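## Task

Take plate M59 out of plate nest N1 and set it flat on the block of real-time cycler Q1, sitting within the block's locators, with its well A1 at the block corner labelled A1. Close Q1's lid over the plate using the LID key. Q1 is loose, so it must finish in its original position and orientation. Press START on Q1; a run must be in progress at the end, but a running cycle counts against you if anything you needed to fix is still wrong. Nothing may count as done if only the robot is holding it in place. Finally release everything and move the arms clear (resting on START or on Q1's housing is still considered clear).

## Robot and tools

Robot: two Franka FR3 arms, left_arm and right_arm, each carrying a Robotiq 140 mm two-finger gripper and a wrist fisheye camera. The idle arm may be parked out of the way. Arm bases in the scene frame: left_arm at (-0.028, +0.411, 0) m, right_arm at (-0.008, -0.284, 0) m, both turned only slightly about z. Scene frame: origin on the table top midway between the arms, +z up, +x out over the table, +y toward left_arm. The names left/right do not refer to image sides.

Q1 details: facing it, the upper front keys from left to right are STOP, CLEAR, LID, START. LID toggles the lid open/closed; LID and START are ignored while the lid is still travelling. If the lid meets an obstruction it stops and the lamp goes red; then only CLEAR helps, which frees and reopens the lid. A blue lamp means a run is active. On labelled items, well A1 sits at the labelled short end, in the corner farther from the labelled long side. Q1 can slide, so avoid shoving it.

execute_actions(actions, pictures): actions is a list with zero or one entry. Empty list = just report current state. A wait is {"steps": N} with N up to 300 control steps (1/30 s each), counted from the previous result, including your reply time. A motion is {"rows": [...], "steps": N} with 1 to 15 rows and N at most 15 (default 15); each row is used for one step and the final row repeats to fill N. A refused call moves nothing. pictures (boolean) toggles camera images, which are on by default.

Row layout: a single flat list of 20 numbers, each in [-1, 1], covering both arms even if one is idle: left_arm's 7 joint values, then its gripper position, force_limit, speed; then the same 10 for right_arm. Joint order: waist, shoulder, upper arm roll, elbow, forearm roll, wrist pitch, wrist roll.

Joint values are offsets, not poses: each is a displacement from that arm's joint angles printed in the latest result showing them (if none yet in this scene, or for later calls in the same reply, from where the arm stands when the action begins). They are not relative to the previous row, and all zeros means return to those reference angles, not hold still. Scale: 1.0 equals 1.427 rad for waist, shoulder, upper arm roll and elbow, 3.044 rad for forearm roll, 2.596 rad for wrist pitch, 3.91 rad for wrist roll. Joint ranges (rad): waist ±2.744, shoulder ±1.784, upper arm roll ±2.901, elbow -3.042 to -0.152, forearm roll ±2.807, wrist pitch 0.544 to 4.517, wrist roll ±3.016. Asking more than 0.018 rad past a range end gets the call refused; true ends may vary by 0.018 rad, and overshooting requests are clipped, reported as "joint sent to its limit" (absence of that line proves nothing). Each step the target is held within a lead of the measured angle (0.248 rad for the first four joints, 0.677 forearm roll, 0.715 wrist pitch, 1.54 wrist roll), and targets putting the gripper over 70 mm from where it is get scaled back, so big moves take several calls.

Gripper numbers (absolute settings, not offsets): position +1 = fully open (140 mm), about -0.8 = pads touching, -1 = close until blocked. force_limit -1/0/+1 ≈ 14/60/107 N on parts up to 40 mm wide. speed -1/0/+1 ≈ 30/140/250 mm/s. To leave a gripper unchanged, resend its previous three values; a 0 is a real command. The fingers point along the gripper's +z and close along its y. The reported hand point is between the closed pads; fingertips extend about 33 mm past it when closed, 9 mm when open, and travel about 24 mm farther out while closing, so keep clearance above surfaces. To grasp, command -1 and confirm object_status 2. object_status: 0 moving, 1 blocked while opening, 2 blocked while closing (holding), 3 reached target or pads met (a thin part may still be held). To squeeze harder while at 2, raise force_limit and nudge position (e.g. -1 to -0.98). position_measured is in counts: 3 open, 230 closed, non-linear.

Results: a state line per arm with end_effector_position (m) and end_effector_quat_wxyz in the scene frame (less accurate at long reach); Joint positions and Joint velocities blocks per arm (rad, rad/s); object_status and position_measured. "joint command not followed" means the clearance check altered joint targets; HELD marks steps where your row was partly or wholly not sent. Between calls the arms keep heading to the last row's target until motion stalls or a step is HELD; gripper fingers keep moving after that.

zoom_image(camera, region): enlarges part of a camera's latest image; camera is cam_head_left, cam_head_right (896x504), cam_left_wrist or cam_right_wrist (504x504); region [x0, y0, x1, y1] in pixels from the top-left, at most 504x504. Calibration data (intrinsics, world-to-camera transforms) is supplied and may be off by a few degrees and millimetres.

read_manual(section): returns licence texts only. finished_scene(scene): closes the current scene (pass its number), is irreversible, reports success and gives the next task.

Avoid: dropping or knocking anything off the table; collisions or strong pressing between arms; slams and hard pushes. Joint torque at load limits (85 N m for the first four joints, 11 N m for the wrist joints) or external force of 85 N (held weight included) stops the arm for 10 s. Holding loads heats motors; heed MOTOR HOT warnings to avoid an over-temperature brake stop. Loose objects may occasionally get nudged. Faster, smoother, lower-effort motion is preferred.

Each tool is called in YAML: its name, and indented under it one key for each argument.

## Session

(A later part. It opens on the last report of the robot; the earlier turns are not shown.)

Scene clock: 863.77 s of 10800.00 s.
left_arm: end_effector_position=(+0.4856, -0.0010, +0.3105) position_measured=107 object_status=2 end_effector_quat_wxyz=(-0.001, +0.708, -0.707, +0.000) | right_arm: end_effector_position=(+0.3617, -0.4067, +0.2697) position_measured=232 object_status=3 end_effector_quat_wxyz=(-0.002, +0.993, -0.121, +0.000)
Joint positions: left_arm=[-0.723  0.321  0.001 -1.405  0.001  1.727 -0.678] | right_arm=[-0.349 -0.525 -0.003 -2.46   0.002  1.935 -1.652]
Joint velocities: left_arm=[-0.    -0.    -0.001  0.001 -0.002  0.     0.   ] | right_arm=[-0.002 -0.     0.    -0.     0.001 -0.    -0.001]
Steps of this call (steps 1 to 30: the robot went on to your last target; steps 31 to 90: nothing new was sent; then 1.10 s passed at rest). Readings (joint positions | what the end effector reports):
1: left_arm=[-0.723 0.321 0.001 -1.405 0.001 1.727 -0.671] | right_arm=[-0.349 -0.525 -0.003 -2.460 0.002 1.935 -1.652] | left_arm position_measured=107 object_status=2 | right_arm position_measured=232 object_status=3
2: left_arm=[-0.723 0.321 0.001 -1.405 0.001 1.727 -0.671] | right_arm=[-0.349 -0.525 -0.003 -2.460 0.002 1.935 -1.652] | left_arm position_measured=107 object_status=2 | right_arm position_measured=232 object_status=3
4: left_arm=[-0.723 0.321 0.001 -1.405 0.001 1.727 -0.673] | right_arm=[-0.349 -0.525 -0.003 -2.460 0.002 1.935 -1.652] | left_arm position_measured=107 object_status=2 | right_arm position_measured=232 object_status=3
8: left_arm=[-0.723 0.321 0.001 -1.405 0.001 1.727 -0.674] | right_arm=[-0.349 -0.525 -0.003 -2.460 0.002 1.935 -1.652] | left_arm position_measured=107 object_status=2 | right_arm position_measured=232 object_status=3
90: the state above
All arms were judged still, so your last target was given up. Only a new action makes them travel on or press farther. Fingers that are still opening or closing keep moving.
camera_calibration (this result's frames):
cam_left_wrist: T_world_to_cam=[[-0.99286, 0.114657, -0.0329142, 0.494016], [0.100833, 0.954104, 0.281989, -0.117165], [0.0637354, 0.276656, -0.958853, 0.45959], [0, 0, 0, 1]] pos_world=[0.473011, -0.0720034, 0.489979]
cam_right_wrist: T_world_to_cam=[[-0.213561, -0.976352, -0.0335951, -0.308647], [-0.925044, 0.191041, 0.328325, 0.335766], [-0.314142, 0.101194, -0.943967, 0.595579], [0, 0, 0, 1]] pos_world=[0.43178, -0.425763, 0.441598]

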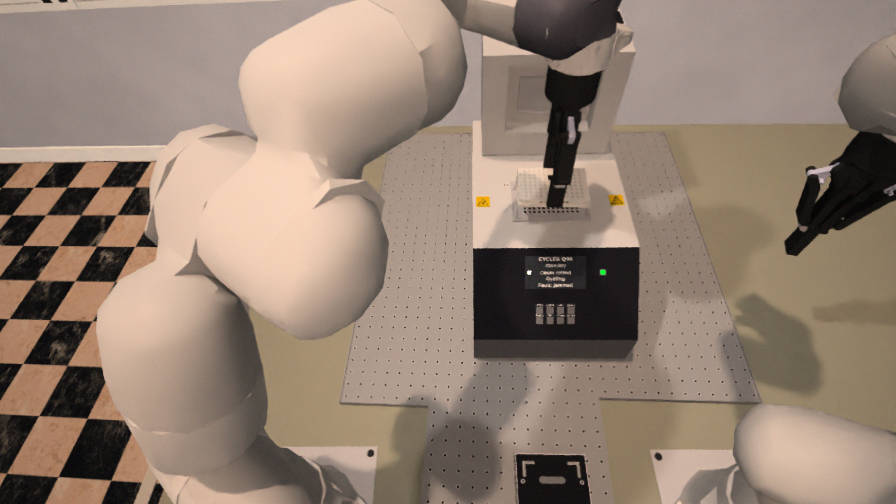

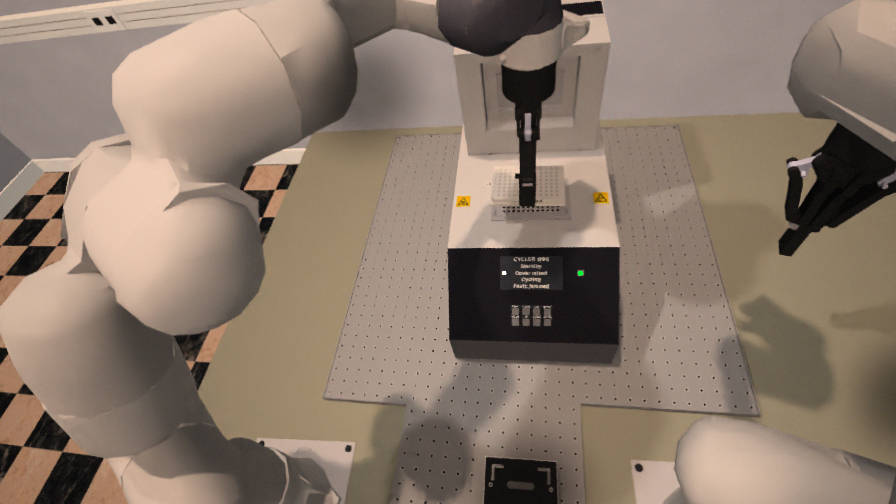

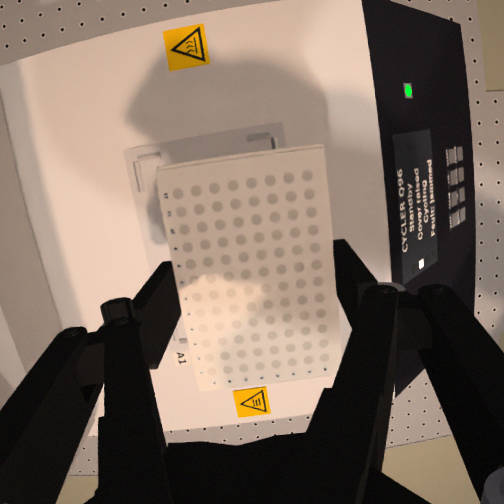

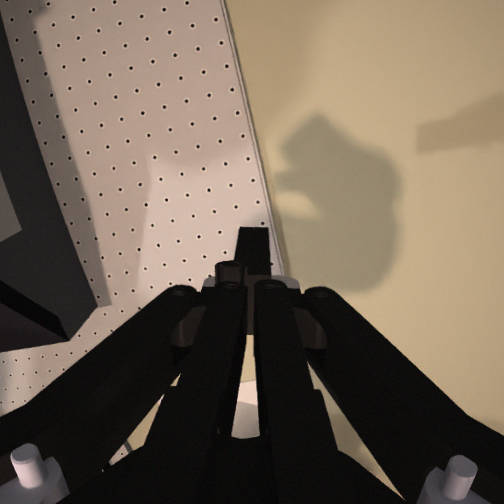

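execute_actions:
  actions:
    - {"rows":[ [0.0002,0.0008,0,0.0006,0,0.001,0.0005,-1,-0.4,-0.7, 0,0,0,0,0,0,0,-1,-0.5,0], [0.0006,0.003,0,0.0022,0,0.002,0.001,-1,-0.4,-0.7, 0,0,0,0,0,0,0,-1,-0.5,0], [0.0013,0.0064,0,0.0047,0,0.003,0.0015,-1,-0.4,-0.7, 0,0,0,0,0,0,0,-1,-0.5,0], [0.0023,0.0108,0,0.0079,0,0.004,0.0019,-1,-0.4,-0.7, 0,0,0,0,0,0,0,-1,-0.5,0], [0.0033,0.0159,0,0.0116,0,0.005,0.0019,-1,-0.4,-0.7, 0,0,0,0,0,0,0,-1,-0.5,0], [0.0045,0.0216,0,0.0158,0,0.006,0.0019,-1,-0.4,-0.7, 0,0,0,0,0,0,0,-1,-0.5,0], [0.0058,0.0277,0,0.0202,0,0.007,0.0019,-1,-0.4,-0.7, 0,0,0,0,0,0,0,-1,-0.5,0], [0.0071,0.0338,0,0.0247,0,0.0078,0.0019,-1,-0.4,-0.7, 0,0,0,0,0,0,0,-1,-0.5,0], [0.0084,0.0399,0,0.0291,0,0.0085,0.0019,-1,-0.4,-0.7, 0,0,0,0,0,0,0,-1,-0.5,0], [0.0096,0.0456,0,0.0333,0,0.0091,0.0019,-1,-0.4,-0.7, 0,0,0,0,0,0,0,-1,-0.5,0], [0.0106,0.0507,0,0.037,0,0.0095,0.0019,-1,-0.4,-0.7, 0,0,0,0,0,0,0,-1,-0.5,0], [0.0116,0.0551,0,0.0402,0,0.0099,0.0019,-1,-0.4,-0.7, 0,0,0,0,0,0,0,-1,-0.5,0], [0.0123,0.0585,0,0.0427,0,0.0099,0.0019,-1,-0.4,-0.7, 0,0,0,0,0,0,0,-1,-0.5,0], [0.0127,0.0607,0,0.0443,0,0.0099,0.0019,-1,-0.4,-0.7, 0,0,0,0,0,0,0,-1,-0.5,0], [0.0129,0.0615,0,0.0449,0,0.0099,0.0019,-1,-0.4,-0.7, 0,0,0,0,0,0,0,-1,-0.5,0]],"steps":15}
  pictures: false

execute_actions:
  actions:
    - {"steps":25}

zoom_image:
  camera: "cam_left_wrist"
  region: [125, 130, 225, 210]

zoom_image:
  camera: "cam_left_wrist"
  region: [265, 105, 365, 185]

Scene clock: 984.27 s of 10800.00 s.
left_arm: end_effector_position=(+0.5075, -0.0050, +0.2850) position_measured=107 object_status=2 end_effector_quat_wxyz=(-0.000, +0.712, -0.702, -0.003) | right_arm: end_effector_position=(+0.3617, -0.4067, +0.2697) position_measured=232 object_status=3 end_effector_quat_wxyz=(-0.002, +0.993, -0.121, +0.000)
Joint positions: left_arm=[-0.707  0.402  0.001 -1.349  0.001  1.745 -0.675] | right_arm=[-0.349 -0.525 -0.003 -2.46   0.002  1.935 -1.652]
Joint velocities: left_arm=[0.028 0.137 0.    0.061 0.    0.021 0.002] | right_arm=[ 0.001  0.001 -0.001  0.    -0.     0.001 -0.   ]
Steps of this call (steps 1 to 90: nothing new was sent; then 117.00 s passed at rest; steps 91 to 105: all 15 steps of this action). Readings (joint positions | what the end effector reports):
91: left_arm=[-0.723 0.321 0.001 -1.405 0.001 1.727 -0.678] | right_arm=[-0.349 -0.525 -0.003 -2.460 0.002 1.935 -1.652] | left_arm position_measured=107 object_status=2 | right_arm position_measured=232 object_status=3
92: left_arm=[-0.723 0.322 0.001 -1.404 0.001 1.727 -0.678] | right_arm=[-0.349 -0.525 -0.003 -2.460 0.002 1.935 -1.652] | left_arm position_measured=107 object_status=2 | right_arm position_measured=232 object_status=3
94: left_arm=[-0.723 0.326 0.001 -1.400 0.001 1.729 -0.677] | right_arm=[-0.349 -0.525 -0.003 -2.460 0.002 1.935 -1.652] | left_arm position_measured=107 object_status=2 | right_arm position_measured=232 object_status=3
98: left_arm=[-0.719 0.349 0.001 -1.381 0.001 1.735 -0.676] | right_arm=[-0.349 -0.525 -0.003 -2.460 0.002 1.935 -1.652] | left_arm position_measured=107 object_status=2 | right_arm position_measured=232 object_status=3
105: the state above

Scene clock: 985.10 s of 10800.00 s.
left_arm: end_effector_position=(+0.5104, -0.0060, +0.2831) position_measured=107 object_status=2 end_effector_quat_wxyz=(-0.000, +0.712, -0.702, -0.002) | right_arm: end_effector_position=(+0.3617, -0.4067, +0.2697) position_measured=232 object_status=3 end_effector_quat_wxyz=(-0.002, +0.993, -0.121, +0.000)
Joint positions: left_arm=[-0.706  0.41   0.001 -1.342  0.001  1.749 -0.674] | right_arm=[-0.349 -0.525 -0.003 -2.46   0.002  1.935 -1.652]
Joint velocities: left_arm=[-0.    -0.    -0.001  0.     0.001  0.     0.001] | right_arm=[ 0.001  0.001  0.001  0.     0.    -0.001 -0.   ]
Steps of this call (steps 1 to 15: the robot went on to your last target; steps 16 to 25: nothing new was sent). Readings (joint positions | what the end effector reports):
1: left_arm=[-0.707 0.405 0.001 -1.348 0.001 1.746 -0.675] | right_arm=[-0.349 -0.525 -0.003 -2.460 0.002 1.935 -1.652] | left_arm position_measured=107 object_status=2 | right_arm position_measured=232 object_status=3
2: left_arm=[-0.706 0.408 0.001 -1.347 0.001 1.746 -0.675] | right_arm=[-0.349 -0.525 -0.003 -2.460 0.002 1.935 -1.652] | left_arm position_measured=107 object_status=2 | right_arm position_measured=232 object_status=3
4: left_arm=[-0.706 0.410 0.001 -1.345 0.001 1.747 -0.675] | right_arm=[-0.349 -0.525 -0.003 -2.460 0.002 1.935 -1.652] | left_arm position_measured=107 object_status=2 | right_arm position_measured=232 object_status=3
8: left_arm=[-0.706 0.410 0.001 -1.343 0.001 1.748 -0.674] | right_arm=[-0.349 -0.525 -0.003 -2.460 0.002 1.935 -1.652] | left_arm position_measured=107 object_status=2 | right_arm position_measured=232 object_status=3
25: the state above
All arms were judged still, so your last target was given up. Only a new action makes them travel on or press farther. Fingers that are still opening or closing keep moving.
camera_calibration (this result's frames):
cam_left_wrist: T_world_to_cam=[[-0.994429, 0.101221, -0.029427, 0.518068], [0.0887643, 0.954659, 0.28416, -0.1016], [0.0568558, 0.279964, -0.958325, 0.436513], [0, 0, 0, 1]] pos_world=[0.499382, -0.0776545, 0.462437]
cam_right_wrist: T_world_to_cam=[[-0.21357, -0.976351, -0.0335732, -0.308654], [-0.92504, 0.191056, 0.328327, 0.33577], [-0.314148, 0.101177, -0.943967, 0.595574], [0, 0, 0, 1]] pos_world=[0.43178, -0.425764, 0.441598]

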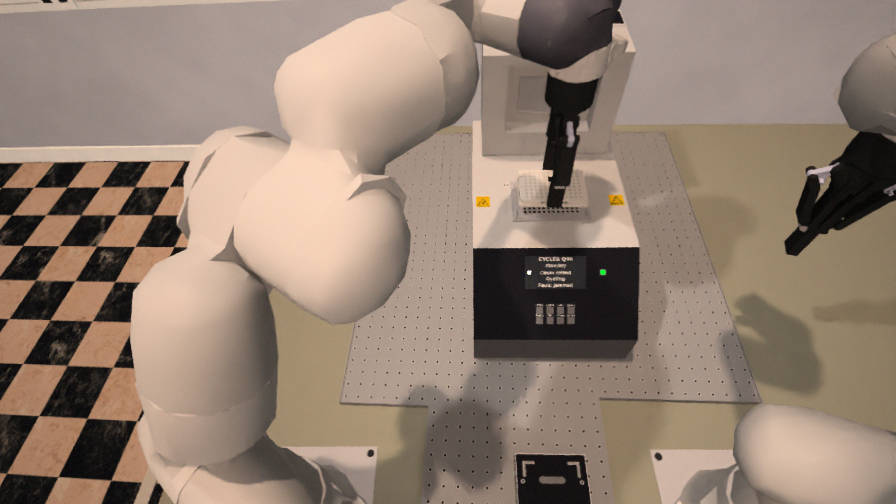

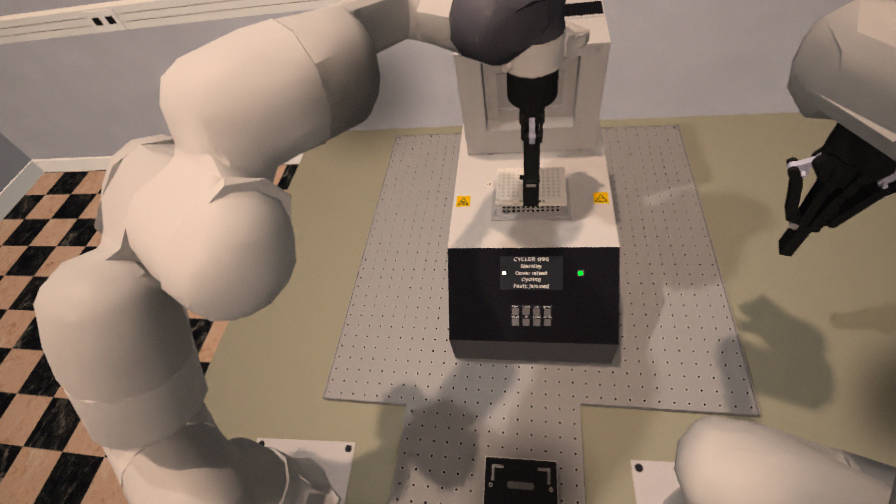

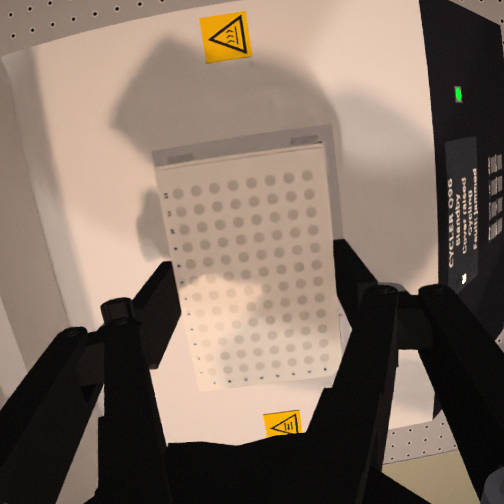

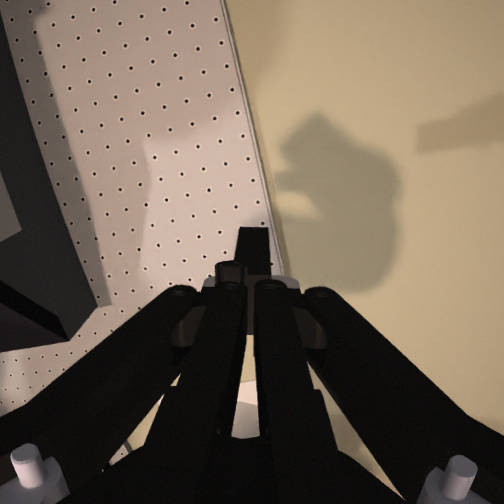

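Region (125, 130, 225, 210) of cam_left_wrist's 504x504 image, scaled by 5.040, with more detail than that image has; it fills the top 403 rows of this view, and the rest is white.

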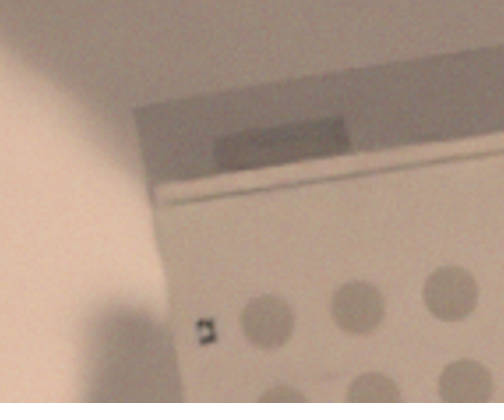

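Region (265, 105, 365, 185) of cam_left_wrist's 504x504 image, scaled by 5.040, with more detail than that image has; it fills the top 403 rows of this view, and the rest is white.

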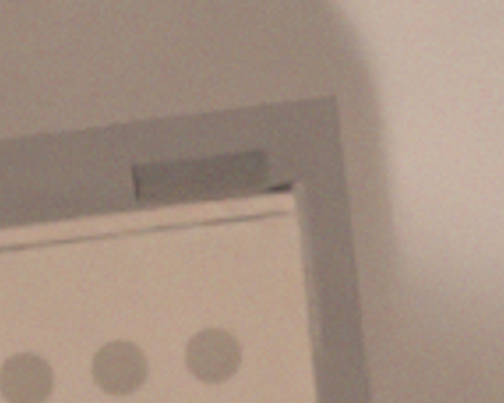

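execute_actions:
  actions:
    - {"rows":[ [0,0,0,0,0,0.0008,-0.0005,-1,-0.4,-0.7, 0,0,0,0,0,0,0,-1,-0.5,0], [0,-0.0002,0,-0.0003,0,0.002,-0.001,-1,-0.4,-0.7, 0,0,0,0,0,0,0,-1,-0.5,0], [0,-0.0004,0,-0.001,0,0.0036,-0.0015,-1,-0.4,-0.7, 0,0,0,0,0,0,0,-1,-0.5,0], [0,-0.0008,0,-0.0026,0,0.0054,-0.002,-1,-0.4,-0.7, 0,0,0,0,0,0,0,-1,-0.5,0], [0,-0.0013,0,-0.0052,0,0.0074,-0.0026,-1,-0.4,-0.7, 0,0,0,0,0,0,0,-1,-0.5,0], [0,-0.002,0,-0.0085,0,0.0096,-0.0026,-1,-0.4,-0.7, 0,0,0,0,0,0,0,-1,-0.5,0], [0,-0.0027,0,-0.0123,0,0.0118,-0.0026,-1,-0.4,-0.7, 0,0,0,0,0,0,0,-1,-0.5,0], [0,-0.0035,0,-0.0164,0,0.0138,-0.0026,-1,-0.4,-0.7, 0,0,0,0,0,0,0,-1,-0.5,0], [0,-0.0043,0,-0.0207,0,0.0156,-0.0026,-1,-0.4,-0.7, 0,0,0,0,0,0,0,-1,-0.5,0], [0,-0.0052,0,-0.0249,0,0.017,-0.0026,-1,-0.4,-0.7, 0,0,0,0,0,0,0,-1,-0.5,0], [0,-0.006,0,-0.0287,0,0.018,-0.0026,-1,-0.4,-0.7, 0,0,0,0,0,0,0,-1,-0.5,0], [0,-0.0067,0,-0.0321,0,0.0183,-0.0026,-1,-0.4,-0.7, 0,0,0,0,0,0,0,-1,-0.5,0], [0,-0.0072,0,-0.0347,0,0.0183,-0.0026,-1,-0.4,-0.7, 0,0,0,0,0,0,0,-1,-0.5,0], [0,-0.0076,0,-0.0365,0,0.0183,-0.0026,-1,-0.4,-0.7, 0,0,0,0,0,0,0,-1,-0.5,0], [0,-0.0077,0,-0.0371,0,0.0183,-0.0026,-1,-0.4,-0.7, 0,0,0,0,0,0,0,-1,-0.5,0]],"steps":15}
  pictures: false

execute_actions:
  actions:
    - {"steps":30}

zoom_image:
  camera: "cam_left_wrist"
  region: [125, 130, 225, 210]

zoom_image:
  camera: "cam_left_wrist"
  region: [265, 105, 365, 185]

Scene clock: 1096.17 s of 10800.00 s.
left_arm: end_effector_position=(+0.5084, -0.0045, +0.2691) position_measured=107 object_status=2 end_effector_quat_wxyz=(-0.000, +0.714, -0.700, -0.003) | right_arm: end_effector_position=(+0.3617, -0.4067, +0.2697) position_measured=232 object_status=3 end_effector_quat_wxyz=(-0.002, +0.993, -0.121, +0.000)
Joint positions: left_arm=[-0.706  0.403  0.001 -1.388  0.001  1.785 -0.679] | right_arm=[-0.349 -0.525 -0.003 -2.46   0.002  1.935 -1.652]
Joint velocities: left_arm=[ 0.001  0.    -0.001 -0.084 -0.     0.043 -0.005] | right_arm=[ 0.001 -0.     0.001 -0.001  0.    -0.    -0.   ]
Steps of this call (steps 1 to 90: nothing new was sent; then 107.57 s passed at rest; steps 91 to 105: all 15 steps of this action). Readings (joint positions | what the end effector reports):
91: left_arm=[-0.706 0.410 0.001 -1.342 0.001 1.749 -0.674] | right_arm=[-0.349 -0.525 -0.003 -2.460 0.002 1.935 -1.652] | left_arm position_measured=107 object_status=2 | right_arm position_measured=232 object_status=3
92: left_arm=[-0.706 0.410 0.001 -1.342 0.001 1.749 -0.674] | right_arm=[-0.349 -0.525 -0.003 -2.460 0.002 1.935 -1.652] | left_arm position_measured=107 object_status=2 | right_arm position_measured=232 object_status=3
94: left_arm=[-0.706 0.410 0.001 -1.343 0.001 1.752 -0.675] | right_arm=[-0.349 -0.525 -0.003 -2.460 0.002 1.935 -1.652] | left_arm position_measured=107 object_status=2 | right_arm position_measured=232 object_status=3
98: left_arm=[-0.706 0.407 0.001 -1.355 0.001 1.764 -0.677] | right_arm=[-0.349 -0.525 -0.003 -2.460 0.002 1.935 -1.652] | left_arm position_measured=107 object_status=2 | right_arm position_measured=232 object_status=3
105: the state above

Scene clock: 1097.17 s of 10800.00 s.
left_arm: end_effector_position=(+0.5090, -0.0049, +0.2683) position_measured=107 object_status=2 end_effector_quat_wxyz=(-0.000, +0.715, -0.700, -0.001) | right_arm: end_effector_position=(+0.3617, -0.4067, +0.2697) position_measured=232 object_status=3 end_effector_quat_wxyz=(-0.002, +0.993, -0.121, +0.000)
Joint positions: left_arm=[-0.706  0.401  0.001 -1.394  0.001  1.793 -0.68 ] | right_arm=[-0.349 -0.525 -0.003 -2.46   0.002  1.935 -1.652]
Joint velocities: left_arm=[ 0.001 -0.    -0.    -0.     0.001  0.     0.   ] | right_arm=[-0.     0.002  0.001  0.    -0.002  0.     0.   ]
Steps of this call (steps 1 to 15: the robot went on to your last target; steps 16 to 30: nothing new was sent). Readings (joint positions | what the end effector reports):
1: left_arm=[-0.706 0.403 0.001 -1.390 0.001 1.786 -0.679] | right_arm=[-0.349 -0.525 -0.003 -2.460 0.002 1.935 -1.652] | left_arm position_measured=107 object_status=2 | right_arm position_measured=232 object_status=3
2: left_arm=[-0.706 0.403 0.001 -1.392 0.001 1.787 -0.679] | right_arm=[-0.349 -0.525 -0.003 -2.460 0.002 1.935 -1.652] | left_arm position_measured=107 object_status=2 | right_arm position_measured=232 object_status=3
4: left_arm=[-0.706 0.402 0.001 -1.393 0.001 1.789 -0.679] | right_arm=[-0.349 -0.525 -0.003 -2.460 0.002 1.935 -1.652] | left_arm position_measured=107 object_status=2 | right_arm position_measured=232 object_status=3
8: left_arm=[-0.706 0.401 0.001 -1.394 0.001 1.791 -0.680] | right_arm=[-0.349 -0.525 -0.003 -2.460 0.002 1.935 -1.652] | left_arm position_measured=107 object_status=2 | right_arm position_measured=232 object_status=3
30: the state above
All arms were judged still, so your last target was given up. Only a new action makes them travel on or press farther. Fingers that are still opening or closing keep moving.
camera_calibration (this result's frames):
cam_left_wrist: T_world_to_cam=[[-0.995005, 0.0950796, -0.0304016, 0.516643], [0.0826296, 0.955386, 0.283567, -0.0950398], [0.0560067, 0.279638, -0.95847, 0.422526], [0, 0, 0, 1]] pos_world=[0.498251, -0.0764772, 0.447636]
cam_right_wrist: T_world_to_cam=[[-0.21357, -0.976351, -0.0335732, -0.308654], [-0.92504, 0.191056, 0.328327, 0.33577], [-0.314148, 0.101177, -0.943967, 0.595574], [0, 0, 0, 1]] pos_world=[0.43178, -0.425764, 0.441598]

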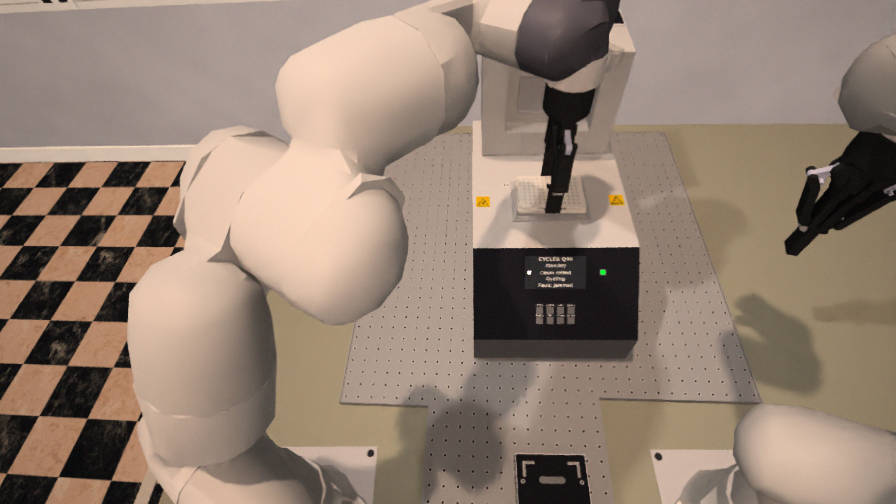

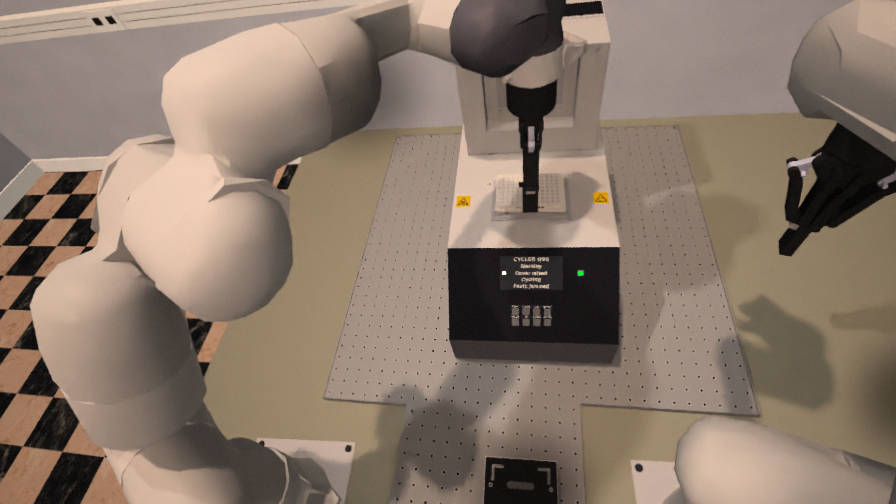

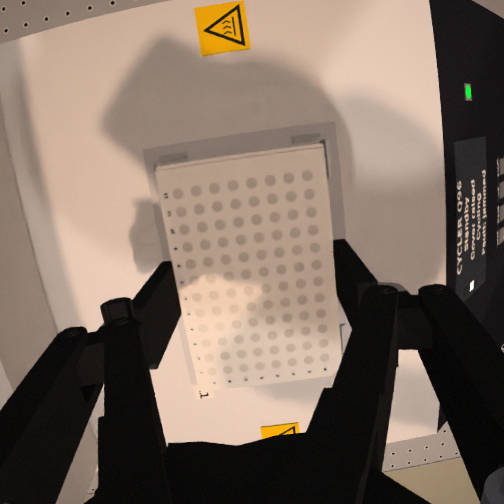

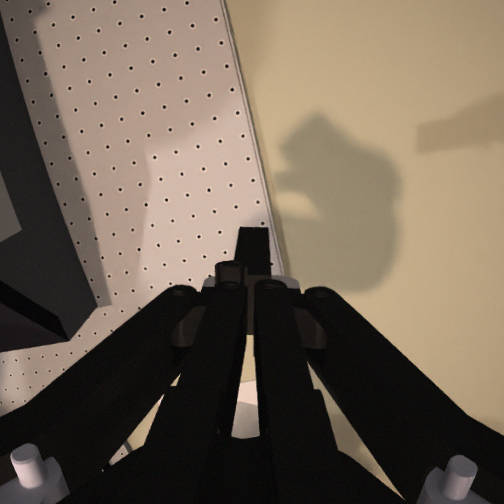

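Region (125, 130, 225, 210) of cam_left_wrist's 504x504 image, scaled by 5.040, with more detail than that image has; it fills the top 403 rows of this view, and the rest is white.

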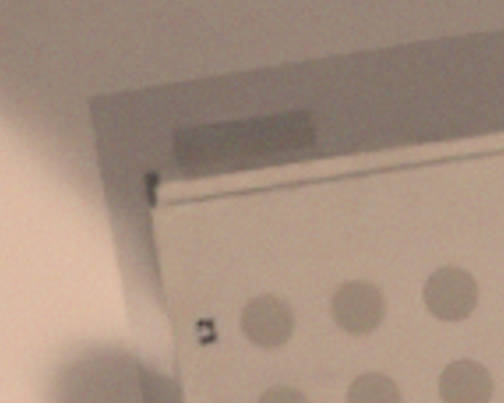

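Region (265, 105, 365, 185) of cam_left_wrist's 504x504 image, scaled by 5.040, with more detail than that image has; it fills the top 403 rows of this view, and the rest is white.

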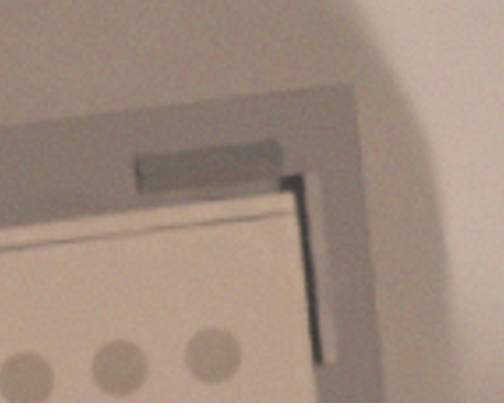

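execute_actions:
  actions:
    - {"rows":[ [0,0,0,0,0,0.001,0,-1,-0.4,-0.7, 0,0,0,0,0,0,0,-1,-0.5,0], [0,0,0,-0.0003,0,0.002,0,-1,-0.4,-0.7, 0,0,0,0,0,0,0,-1,-0.5,0], [0,0,0,-0.0008,0,0.003,0,-1,-0.4,-0.7, 0,0,0,0,0,0,0,-1,-0.5,0], [0,0,0,-0.0016,0,0.004,0,-1,-0.4,-0.7, 0,0,0,0,0,0,0,-1,-0.5,0], [0,0,0,-0.0027,0,0.005,0,-1,-0.4,-0.7, 0,0,0,0,0,0,0,-1,-0.5,0], [0,0,0,-0.0041,0,0.006,0,-1,-0.4,-0.7, 0,0,0,0,0,0,0,-1,-0.5,0], [0,0,0,-0.0057,0,0.007,0,-1,-0.4,-0.7, 0,0,0,0,0,0,0,-1,-0.5,0], [0,0,0,-0.0074,0,0.008,0,-1,-0.4,-0.7, 0,0,0,0,0,0,0,-1,-0.5,0], [0,0,0,-0.0091,0,0.0089,0,-1,-0.4,-0.7, 0,0,0,0,0,0,0,-1,-0.5,0], [0,0,0,-0.0108,0,0.0097,0,-1,-0.4,-0.7, 0,0,0,0,0,0,0,-1,-0.5,0], [0,0,0,-0.0124,0,0.0103,0,-1,-0.4,-0.7, 0,0,0,0,0,0,0,-1,-0.5,0], [0,0,0,-0.0138,0,0.0107,0,-1,-0.4,-0.7, 0,0,0,0,0,0,0,-1,-0.5,0], [0,0,0,-0.015,0,0.0107,0,-1,-0.4,-0.7, 0,0,0,0,0,0,0,-1,-0.5,0], [0,0,0,-0.0159,0,0.0107,0,-1,-0.4,-0.7, 0,0,0,0,0,0,0,-1,-0.5,0], [0,0,0,-0.0163,0,0.0107,0,-1,-0.4,-0.7, 0,0,0,0,0,0,0,-1,-0.5,0]],"steps":15}
  pictures: false

execute_actions:
  actions:
    - {"steps":25}

zoom_image:
  camera: "cam_left_wrist"
  region: [125, 130, 225, 210]

zoom_image:
  camera: "cam_left_wrist"
  region: [265, 105, 365, 185]

Scene clock: 1156.47 s of 10800.00 s.
left_arm: end_effector_position=(+0.5092, -0.0052, +0.2618) position_measured=107 object_status=2 end_effector_quat_wxyz=(-0.001, +0.715, -0.700, -0.000) | right_arm: end_effector_position=(+0.3617, -0.4067, +0.2697) position_measured=232 object_status=3 end_effector_quat_wxyz=(-0.002, +0.993, -0.121, +0.000)
Joint positions: left_arm=[-0.706  0.4    0.001 -1.412  0.001  1.812 -0.68 ] | right_arm=[-0.349 -0.525 -0.003 -2.46   0.002  1.935 -1.652]
Joint velocities: left_arm=[-0.    -0.022 -0.001 -0.021 -0.001  0.015 -0.001] | right_arm=[ 0.001 -0.002 -0.     0.     0.    -0.001 -0.001]
Steps of this call (steps 1 to 90: nothing new was sent; then 55.80 s passed at rest; steps 91 to 105: all 15 steps of this action). Readings (joint positions | what the end effector reports):
91: left_arm=[-0.706 0.401 0.001 -1.394 0.001 1.793 -0.680] | right_arm=[-0.349 -0.525 -0.003 -2.460 0.002 1.935 -1.652] | left_arm position_measured=107 object_status=2 | right_arm position_measured=232 object_status=3
92: left_arm=[-0.706 0.401 0.001 -1.394 0.001 1.793 -0.680] | right_arm=[-0.349 -0.525 -0.003 -2.460 0.002 1.935 -1.652] | left_arm position_measured=107 object_status=2 | right_arm position_measured=232 object_status=3
94: left_arm=[-0.706 0.401 0.001 -1.394 0.001 1.795 -0.680] | right_arm=[-0.349 -0.525 -0.003 -2.460 0.002 1.935 -1.652] | left_arm position_measured=107 object_status=2 | right_arm position_measured=232 object_status=3
98: left_arm=[-0.706 0.401 0.001 -1.399 0.001 1.801 -0.680] | right_arm=[-0.349 -0.525 -0.003 -2.460 0.002 1.935 -1.652] | left_arm position_measured=107 object_status=2 | right_arm position_measured=232 object_status=3
105: the state above

Scene clock: 1157.30 s of 10800.00 s.
left_arm: end_effector_position=(+0.5091, -0.0052, +0.2618) position_measured=107 object_status=2 end_effector_quat_wxyz=(-0.001, +0.714, -0.700, +0.000) | right_arm: end_effector_position=(+0.3617, -0.4067, +0.2697) position_measured=232 object_status=3 end_effector_quat_wxyz=(-0.002, +0.993, -0.121, +0.000)
Joint positions: left_arm=[-0.706  0.399  0.001 -1.414  0.001  1.814 -0.68 ] | right_arm=[-0.349 -0.525 -0.003 -2.46   0.002  1.935 -1.652]
Joint velocities: left_arm=[ 0.001 -0.001  0.     0.     0.    -0.    -0.   ] | right_arm=[-0.001 -0.    -0.     0.    -0.001 -0.001  0.001]
Steps of this call (steps 1 to 15: the robot went on to your last target; steps 16 to 25: nothing new was sent). Readings (joint positions | what the end effector reports):
1: left_arm=[-0.706 0.399 0.001 -1.413 0.001 1.812 -0.680] | right_arm=[-0.349 -0.525 -0.003 -2.460 0.002 1.935 -1.652] | left_arm position_measured=107 object_status=2 | right_arm position_measured=232 object_status=3
2: left_arm=[-0.706 0.399 0.001 -1.413 0.001 1.813 -0.680] | right_arm=[-0.349 -0.525 -0.003 -2.460 0.002 1.935 -1.652] | left_arm position_measured=107 object_status=2 | right_arm position_measured=232 object_status=3
4: left_arm=[-0.706 0.399 0.001 -1.414 0.001 1.813 -0.680] | right_arm=[-0.349 -0.525 -0.003 -2.460 0.002 1.935 -1.652] | left_arm position_measured=107 object_status=2 | right_arm position_measured=232 object_status=3
8: left_arm=[-0.706 0.399 0.001 -1.414 0.001 1.814 -0.680] | right_arm=[-0.349 -0.525 -0.003 -2.460 0.002 1.935 -1.652] | left_arm position_measured=107 object_status=2 | right_arm position_measured=232 object_status=3
25: the state above
All arms were judged still, so your last target was given up. Only a new action makes them travel on or press farther. Fingers that are still opening or closing keep moving.
camera_calibration (this result's frames):
cam_left_wrist: T_world_to_cam=[[-0.99492, 0.0951076, -0.0329841, 0.517261], [0.082035, 0.955932, 0.281896, -0.0922161], [0.0583409, 0.277758, -0.958878, 0.415302], [0, 0, 0, 1]] pos_world=[0.497969, -0.0763966, 0.441281]
cam_right_wrist: T_world_to_cam=[[-0.21357, -0.976351, -0.0335734, -0.308654], [-0.92504, 0.191056, 0.328327, 0.335769], [-0.314148, 0.101178, -0.943967, 0.595575], [0, 0, 0, 1]] pos_world=[0.43178, -0.425764, 0.441598]

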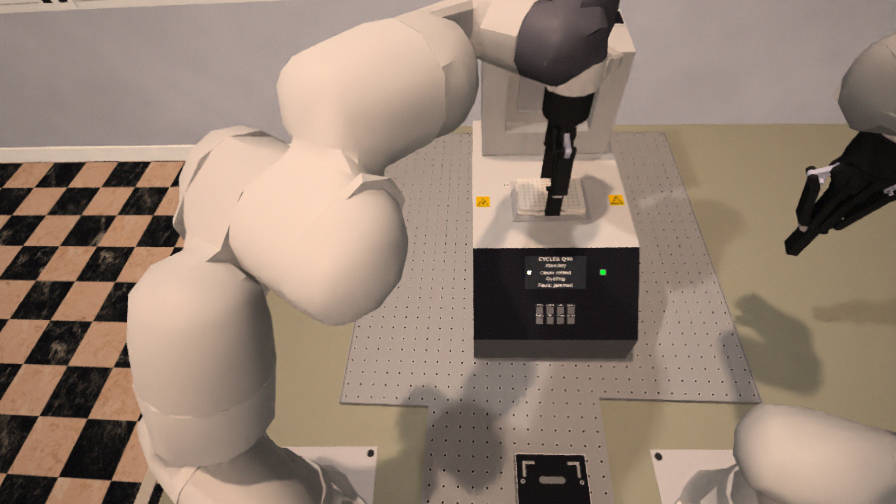

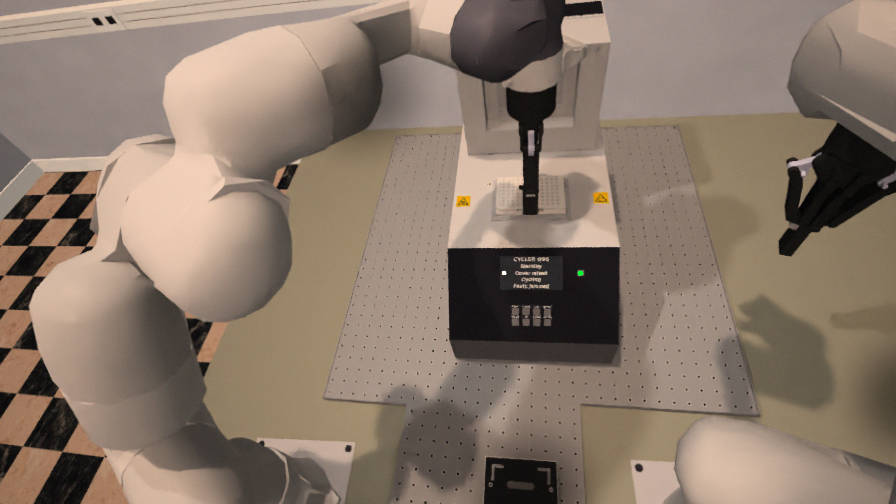

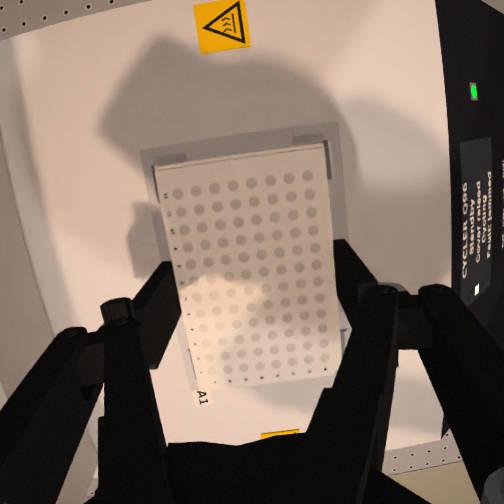

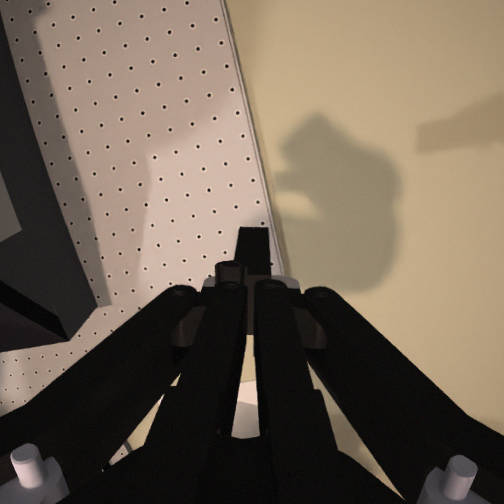

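Region (125, 130, 225, 210) of cam_left_wrist's 504x504 image, scaled by 5.040, with more detail than that image has; it fills the top 403 rows of this view, and the rest is white.

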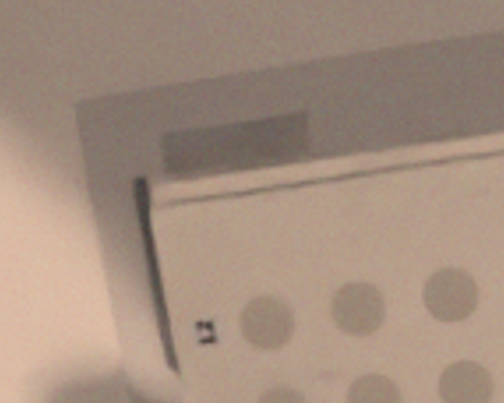

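Region (265, 105, 365, 185) of cam_left_wrist's 504x504 image, scaled by 5.040, with more detail than that image has; it fills the top 403 rows of this view, and the rest is white.

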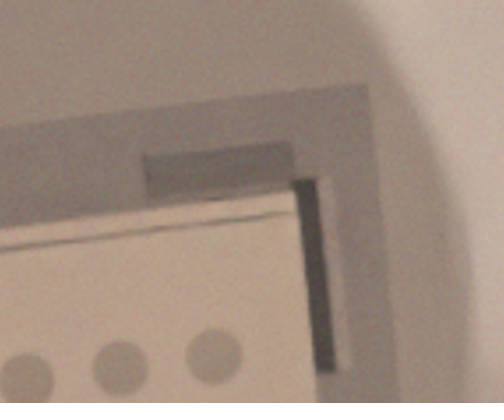

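execute_actions:
  actions:
    - {"rows":[ [0,0,0,0,0,-0.0005,0,-1,-0.4,-0.7, 0,0,0,0,0,0,0,-1,-0.5,0], [-0.0005,0,0,0,0,-0.001,0,-1,-0.4,-0.7, 0,0,0,0,0,0,0,-1,-0.5,0], [-0.001,0,0,0,0,-0.0015,0,-1,-0.4,-0.7, 0,0,0,0,0,0,0,-1,-0.5,0], [-0.0013,0,0,0,0,-0.002,0,-1,-0.4,-0.7, 0,0,0,0,0,0,0,-1,-0.5,0], [-0.0013,0,0,0,0,-0.002,0,-1,-0.4,-0.7, 0,0,0,0,0,0,0,-1,-0.5,0], [-0.0013,0,0,0,0,-0.002,0,-1,-0.4,-0.7, 0,0,0,0,0,0,0,-1,-0.5,0], [-0.0013,0,0,0,0,-0.002,0,-1,-0.4,-0.7, 0,0,0,0,0,0,0,-1,-0.5,0], [-0.0013,0.0005,0,-0.0005,0,-0.002,0,-1,-0.4,-0.7, 0,0,0,0,0,0,0,-1,-0.5,0], [-0.0013,0.001,0,-0.001,0,-0.002,0,-1,-0.4,-0.7, 0,0,0,0,0,0,0,-1,-0.5,0], [-0.0013,0.0015,0,-0.0015,0,-0.002,0,-1,-0.4,-0.7, 0,0,0,0,0,0,0,-1,-0.5,0], [-0.0013,0.002,0,-0.002,0,-0.002,0,-1,-0.4,-0.7, 0,0,0,0,0,0,0,-1,-0.5,0]],"steps":15}
  pictures: false

execute_actions:
  actions:
    - {"steps":12}

zoom_image:
  camera: "cam_left_wrist"
  region: [125, 130, 225, 210]

zoom_image:
  camera: "cam_left_wrist"
  region: [265, 105, 365, 185]

Scene clock: 1255.73 s of 10800.00 s.
left_arm: end_effector_position=(+0.5084, -0.0051, +0.2613) position_measured=107 object_status=2 end_effector_quat_wxyz=(-0.000, +0.714, -0.700, -0.001) | right_arm: end_effector_position=(+0.3617, -0.4067, +0.2697) position_measured=232 object_status=3 end_effector_quat_wxyz=(-0.002, +0.993, -0.121, +0.000)
Joint positions: left_arm=[-0.706  0.399  0.001 -1.415  0.001  1.813 -0.68 ] | right_arm=[-0.349 -0.525 -0.003 -2.46   0.002  1.935 -1.652]
Joint velocities: left_arm=[ 0.     0.001 -0.001  0.001 -0.    -0.     0.   ] | right_arm=[-0.001 -0.     0.003  0.001  0.     0.001  0.   ]
Steps of this call (steps 1 to 90: nothing new was sent; then 94.93 s passed at rest; steps 91 to 105: all 15 steps of this action). Readings (joint positions | what the end effector reports):
91: left_arm=[-0.706 0.398 0.001 -1.415 0.001 1.814 -0.680] | right_arm=[-0.349 -0.525 -0.003 -2.460 0.002 1.935 -1.652] | left_arm position_measured=107 object_status=2 | right_arm position_measured=232 object_status=3
92: left_arm=[-0.706 0.398 0.001 -1.415 0.001 1.814 -0.680] | right_arm=[-0.349 -0.525 -0.003 -2.460 0.002 1.935 -1.652] | left_arm position_measured=107 object_status=2 | right_arm position_measured=232 object_status=3
94: left_arm=[-0.706 0.398 0.001 -1.415 0.001 1.814 -0.680] | right_arm=[-0.349 -0.525 -0.003 -2.460 0.002 1.935 -1.652] | left_arm position_measured=107 object_status=2 | right_arm position_measured=232 object_status=3
98: left_arm=[-0.706 0.398 0.001 -1.415 0.001 1.813 -0.680] | right_arm=[-0.349 -0.525 -0.003 -2.460 0.002 1.935 -1.652] | left_arm position_measured=107 object_status=2 | right_arm position_measured=232 object_status=3
105: the state above

Scene clock: 1256.13 s of 10800.00 s.
left_arm: end_effector_position=(+0.5084, -0.0051, +0.2613) position_measured=107 object_status=2 end_effector_quat_wxyz=(-0.000, +0.714, -0.700, -0.001) | right_arm: end_effector_position=(+0.3617, -0.4067, +0.2697) position_measured=232 object_status=3 end_effector_quat_wxyz=(-0.002, +0.993, -0.121, +0.000)
Joint positions: left_arm=[-0.706  0.399  0.001 -1.415  0.001  1.813 -0.68 ] | right_arm=[-0.349 -0.525 -0.003 -2.46   0.002  1.935 -1.652]
Joint velocities: left_arm=[ 0.002 -0.    -0.001  0.001 -0.     0.001  0.   ] | right_arm=[ 0.    -0.    -0.    -0.     0.     0.001  0.   ]
Steps of this call (steps 1 to 12: the robot went on to your last target). Readings (joint positions | what the end effector reports):
1: left_arm=[-0.706 0.399 0.001 -1.415 0.001 1.813 -0.680] | right_arm=[-0.349 -0.525 -0.003 -2.460 0.002 1.935 -1.652] | left_arm position_measured=107 object_status=2 | right_arm position_measured=232 object_status=3
2: left_arm=[-0.706 0.399 0.001 -1.415 0.001 1.813 -0.680] | right_arm=[-0.349 -0.525 -0.003 -2.460 0.002 1.935 -1.652] | left_arm position_measured=107 object_status=2 | right_arm position_measured=232 object_status=3
4: left_arm=[-0.706 0.399 0.001 -1.415 0.001 1.813 -0.680] | right_arm=[-0.349 -0.525 -0.003 -2.460 0.002 1.935 -1.652] | left_arm position_measured=107 object_status=2 | right_arm position_measured=232 object_status=3
8: left_arm=[-0.706 0.399 0.001 -1.415 0.001 1.813 -0.680] | right_arm=[-0.349 -0.525 -0.003 -2.460 0.002 1.935 -1.652] | left_arm position_measured=107 object_status=2 | right_arm position_measured=232 object_status=3
12: the state above
camera_calibration (this result's frames):
cam_left_wrist: T_world_to_cam=[[-0.99492, 0.0957216, -0.0311826, 0.516021], [0.0830609, 0.955517, 0.282999, -0.0929064], [0.0568846, 0.278972, -0.958613, 0.415515], [0, 0, 0, 1]] pos_world=[0.49748, -0.0765377, 0.440702]
cam_right_wrist: T_world_to_cam=[[-0.21357, -0.976351, -0.0335735, -0.308654], [-0.92504, 0.191056, 0.328327, 0.335769], [-0.314148, 0.101178, -0.943967, 0.595575], [0, 0, 0, 1]] pos_world=[0.43178, -0.425764, 0.441598]

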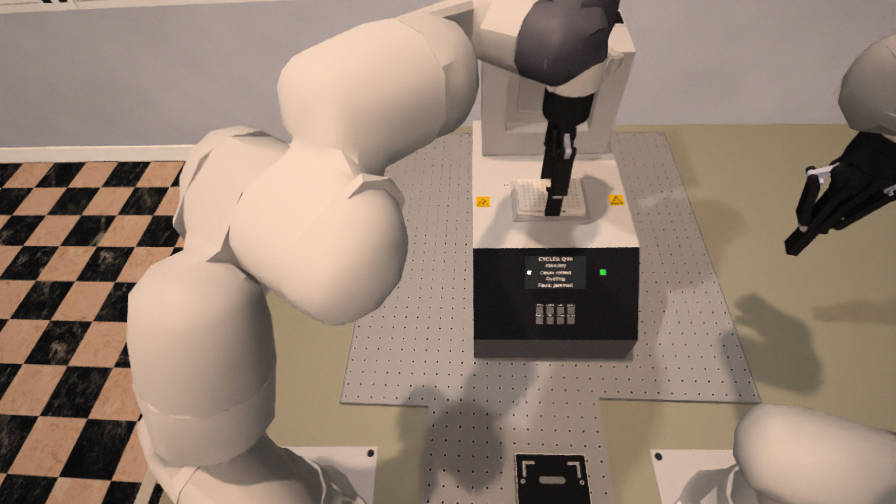

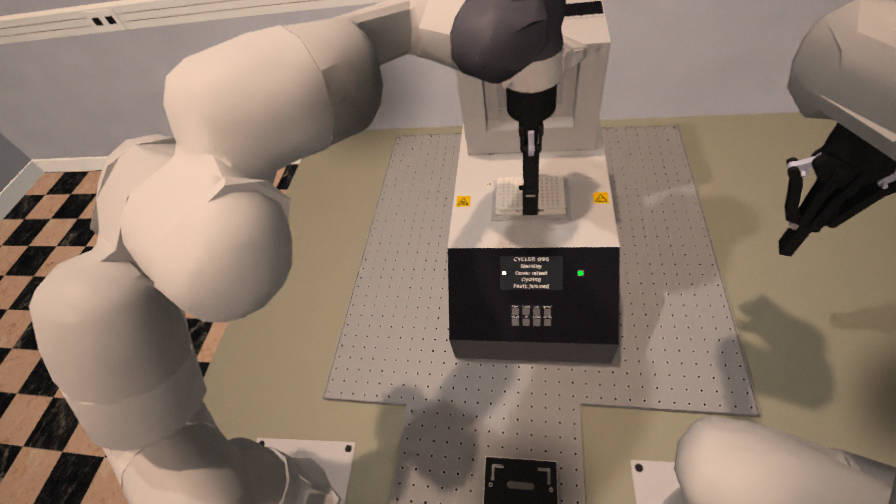

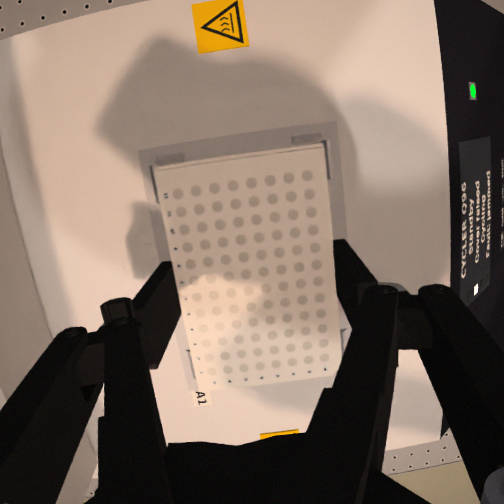

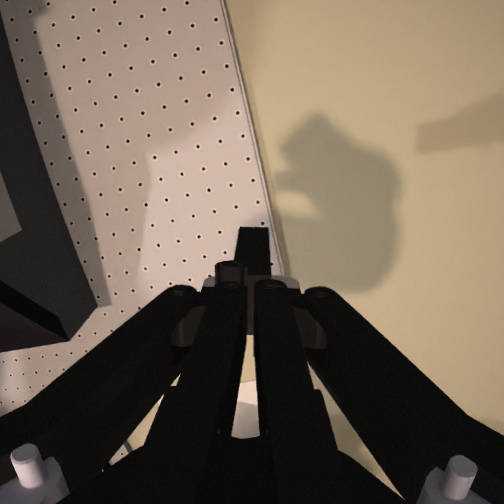

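Region (125, 130, 225, 210) of cam_left_wrist's 504x504 image, scaled by 5.040, with more detail than that image has; it fills the top 403 rows of this view, and the rest is white.

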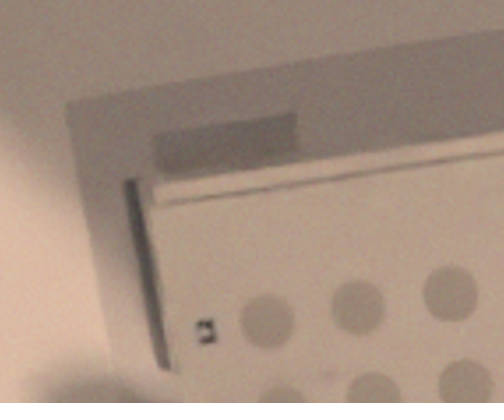

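Region (265, 105, 365, 185) of cam_left_wrist's 504x504 image, scaled by 5.040, with more detail than that image has; it fills the top 403 rows of this view, and the rest is white.

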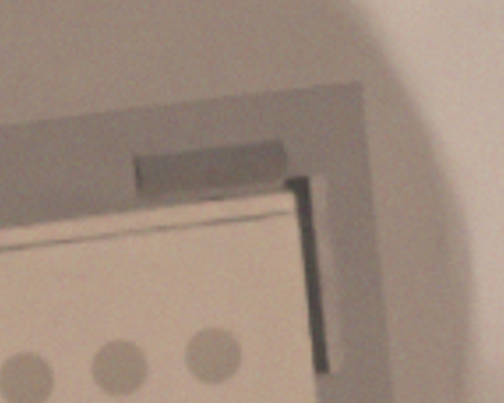

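zoom_image:
  camera: "cam_left_wrist"
  region: [170, 310, 370, 430]

zoom_image:
  camera: "cam_head_left"
  region: [500, 165, 600, 230]

zoom_image:
  camera: "cam_head_right"
  region: [480, 165, 580, 230]

Region (170, 310, 370, 430) of cam_left_wrist's 504x504 image, scaled by 2.520, with more detail than that image has; it fills the top 302 rows of this view, and the rest is white.

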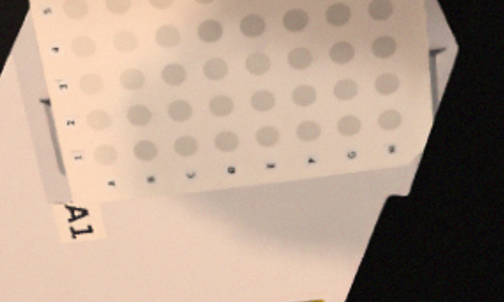

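Region (500, 165, 600, 230) of cam_head_left's 896x504 image, scaled by 5.040, with more detail than that image has; it fills the top 328 rows of this view, and the rest is white.

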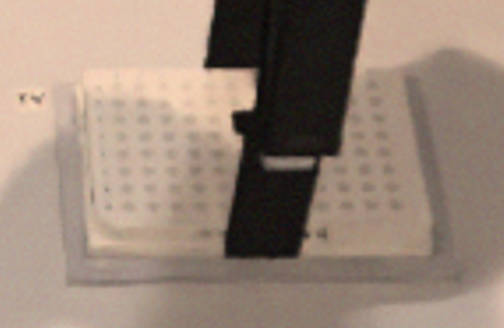

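Region (480, 165, 580, 230) of cam_head_right's 896x504 image, scaled by 5.040, with more detail than that image has; it fills the top 328 rows of this view, and the rest is white.

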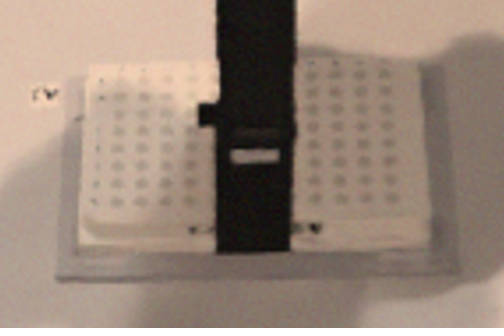

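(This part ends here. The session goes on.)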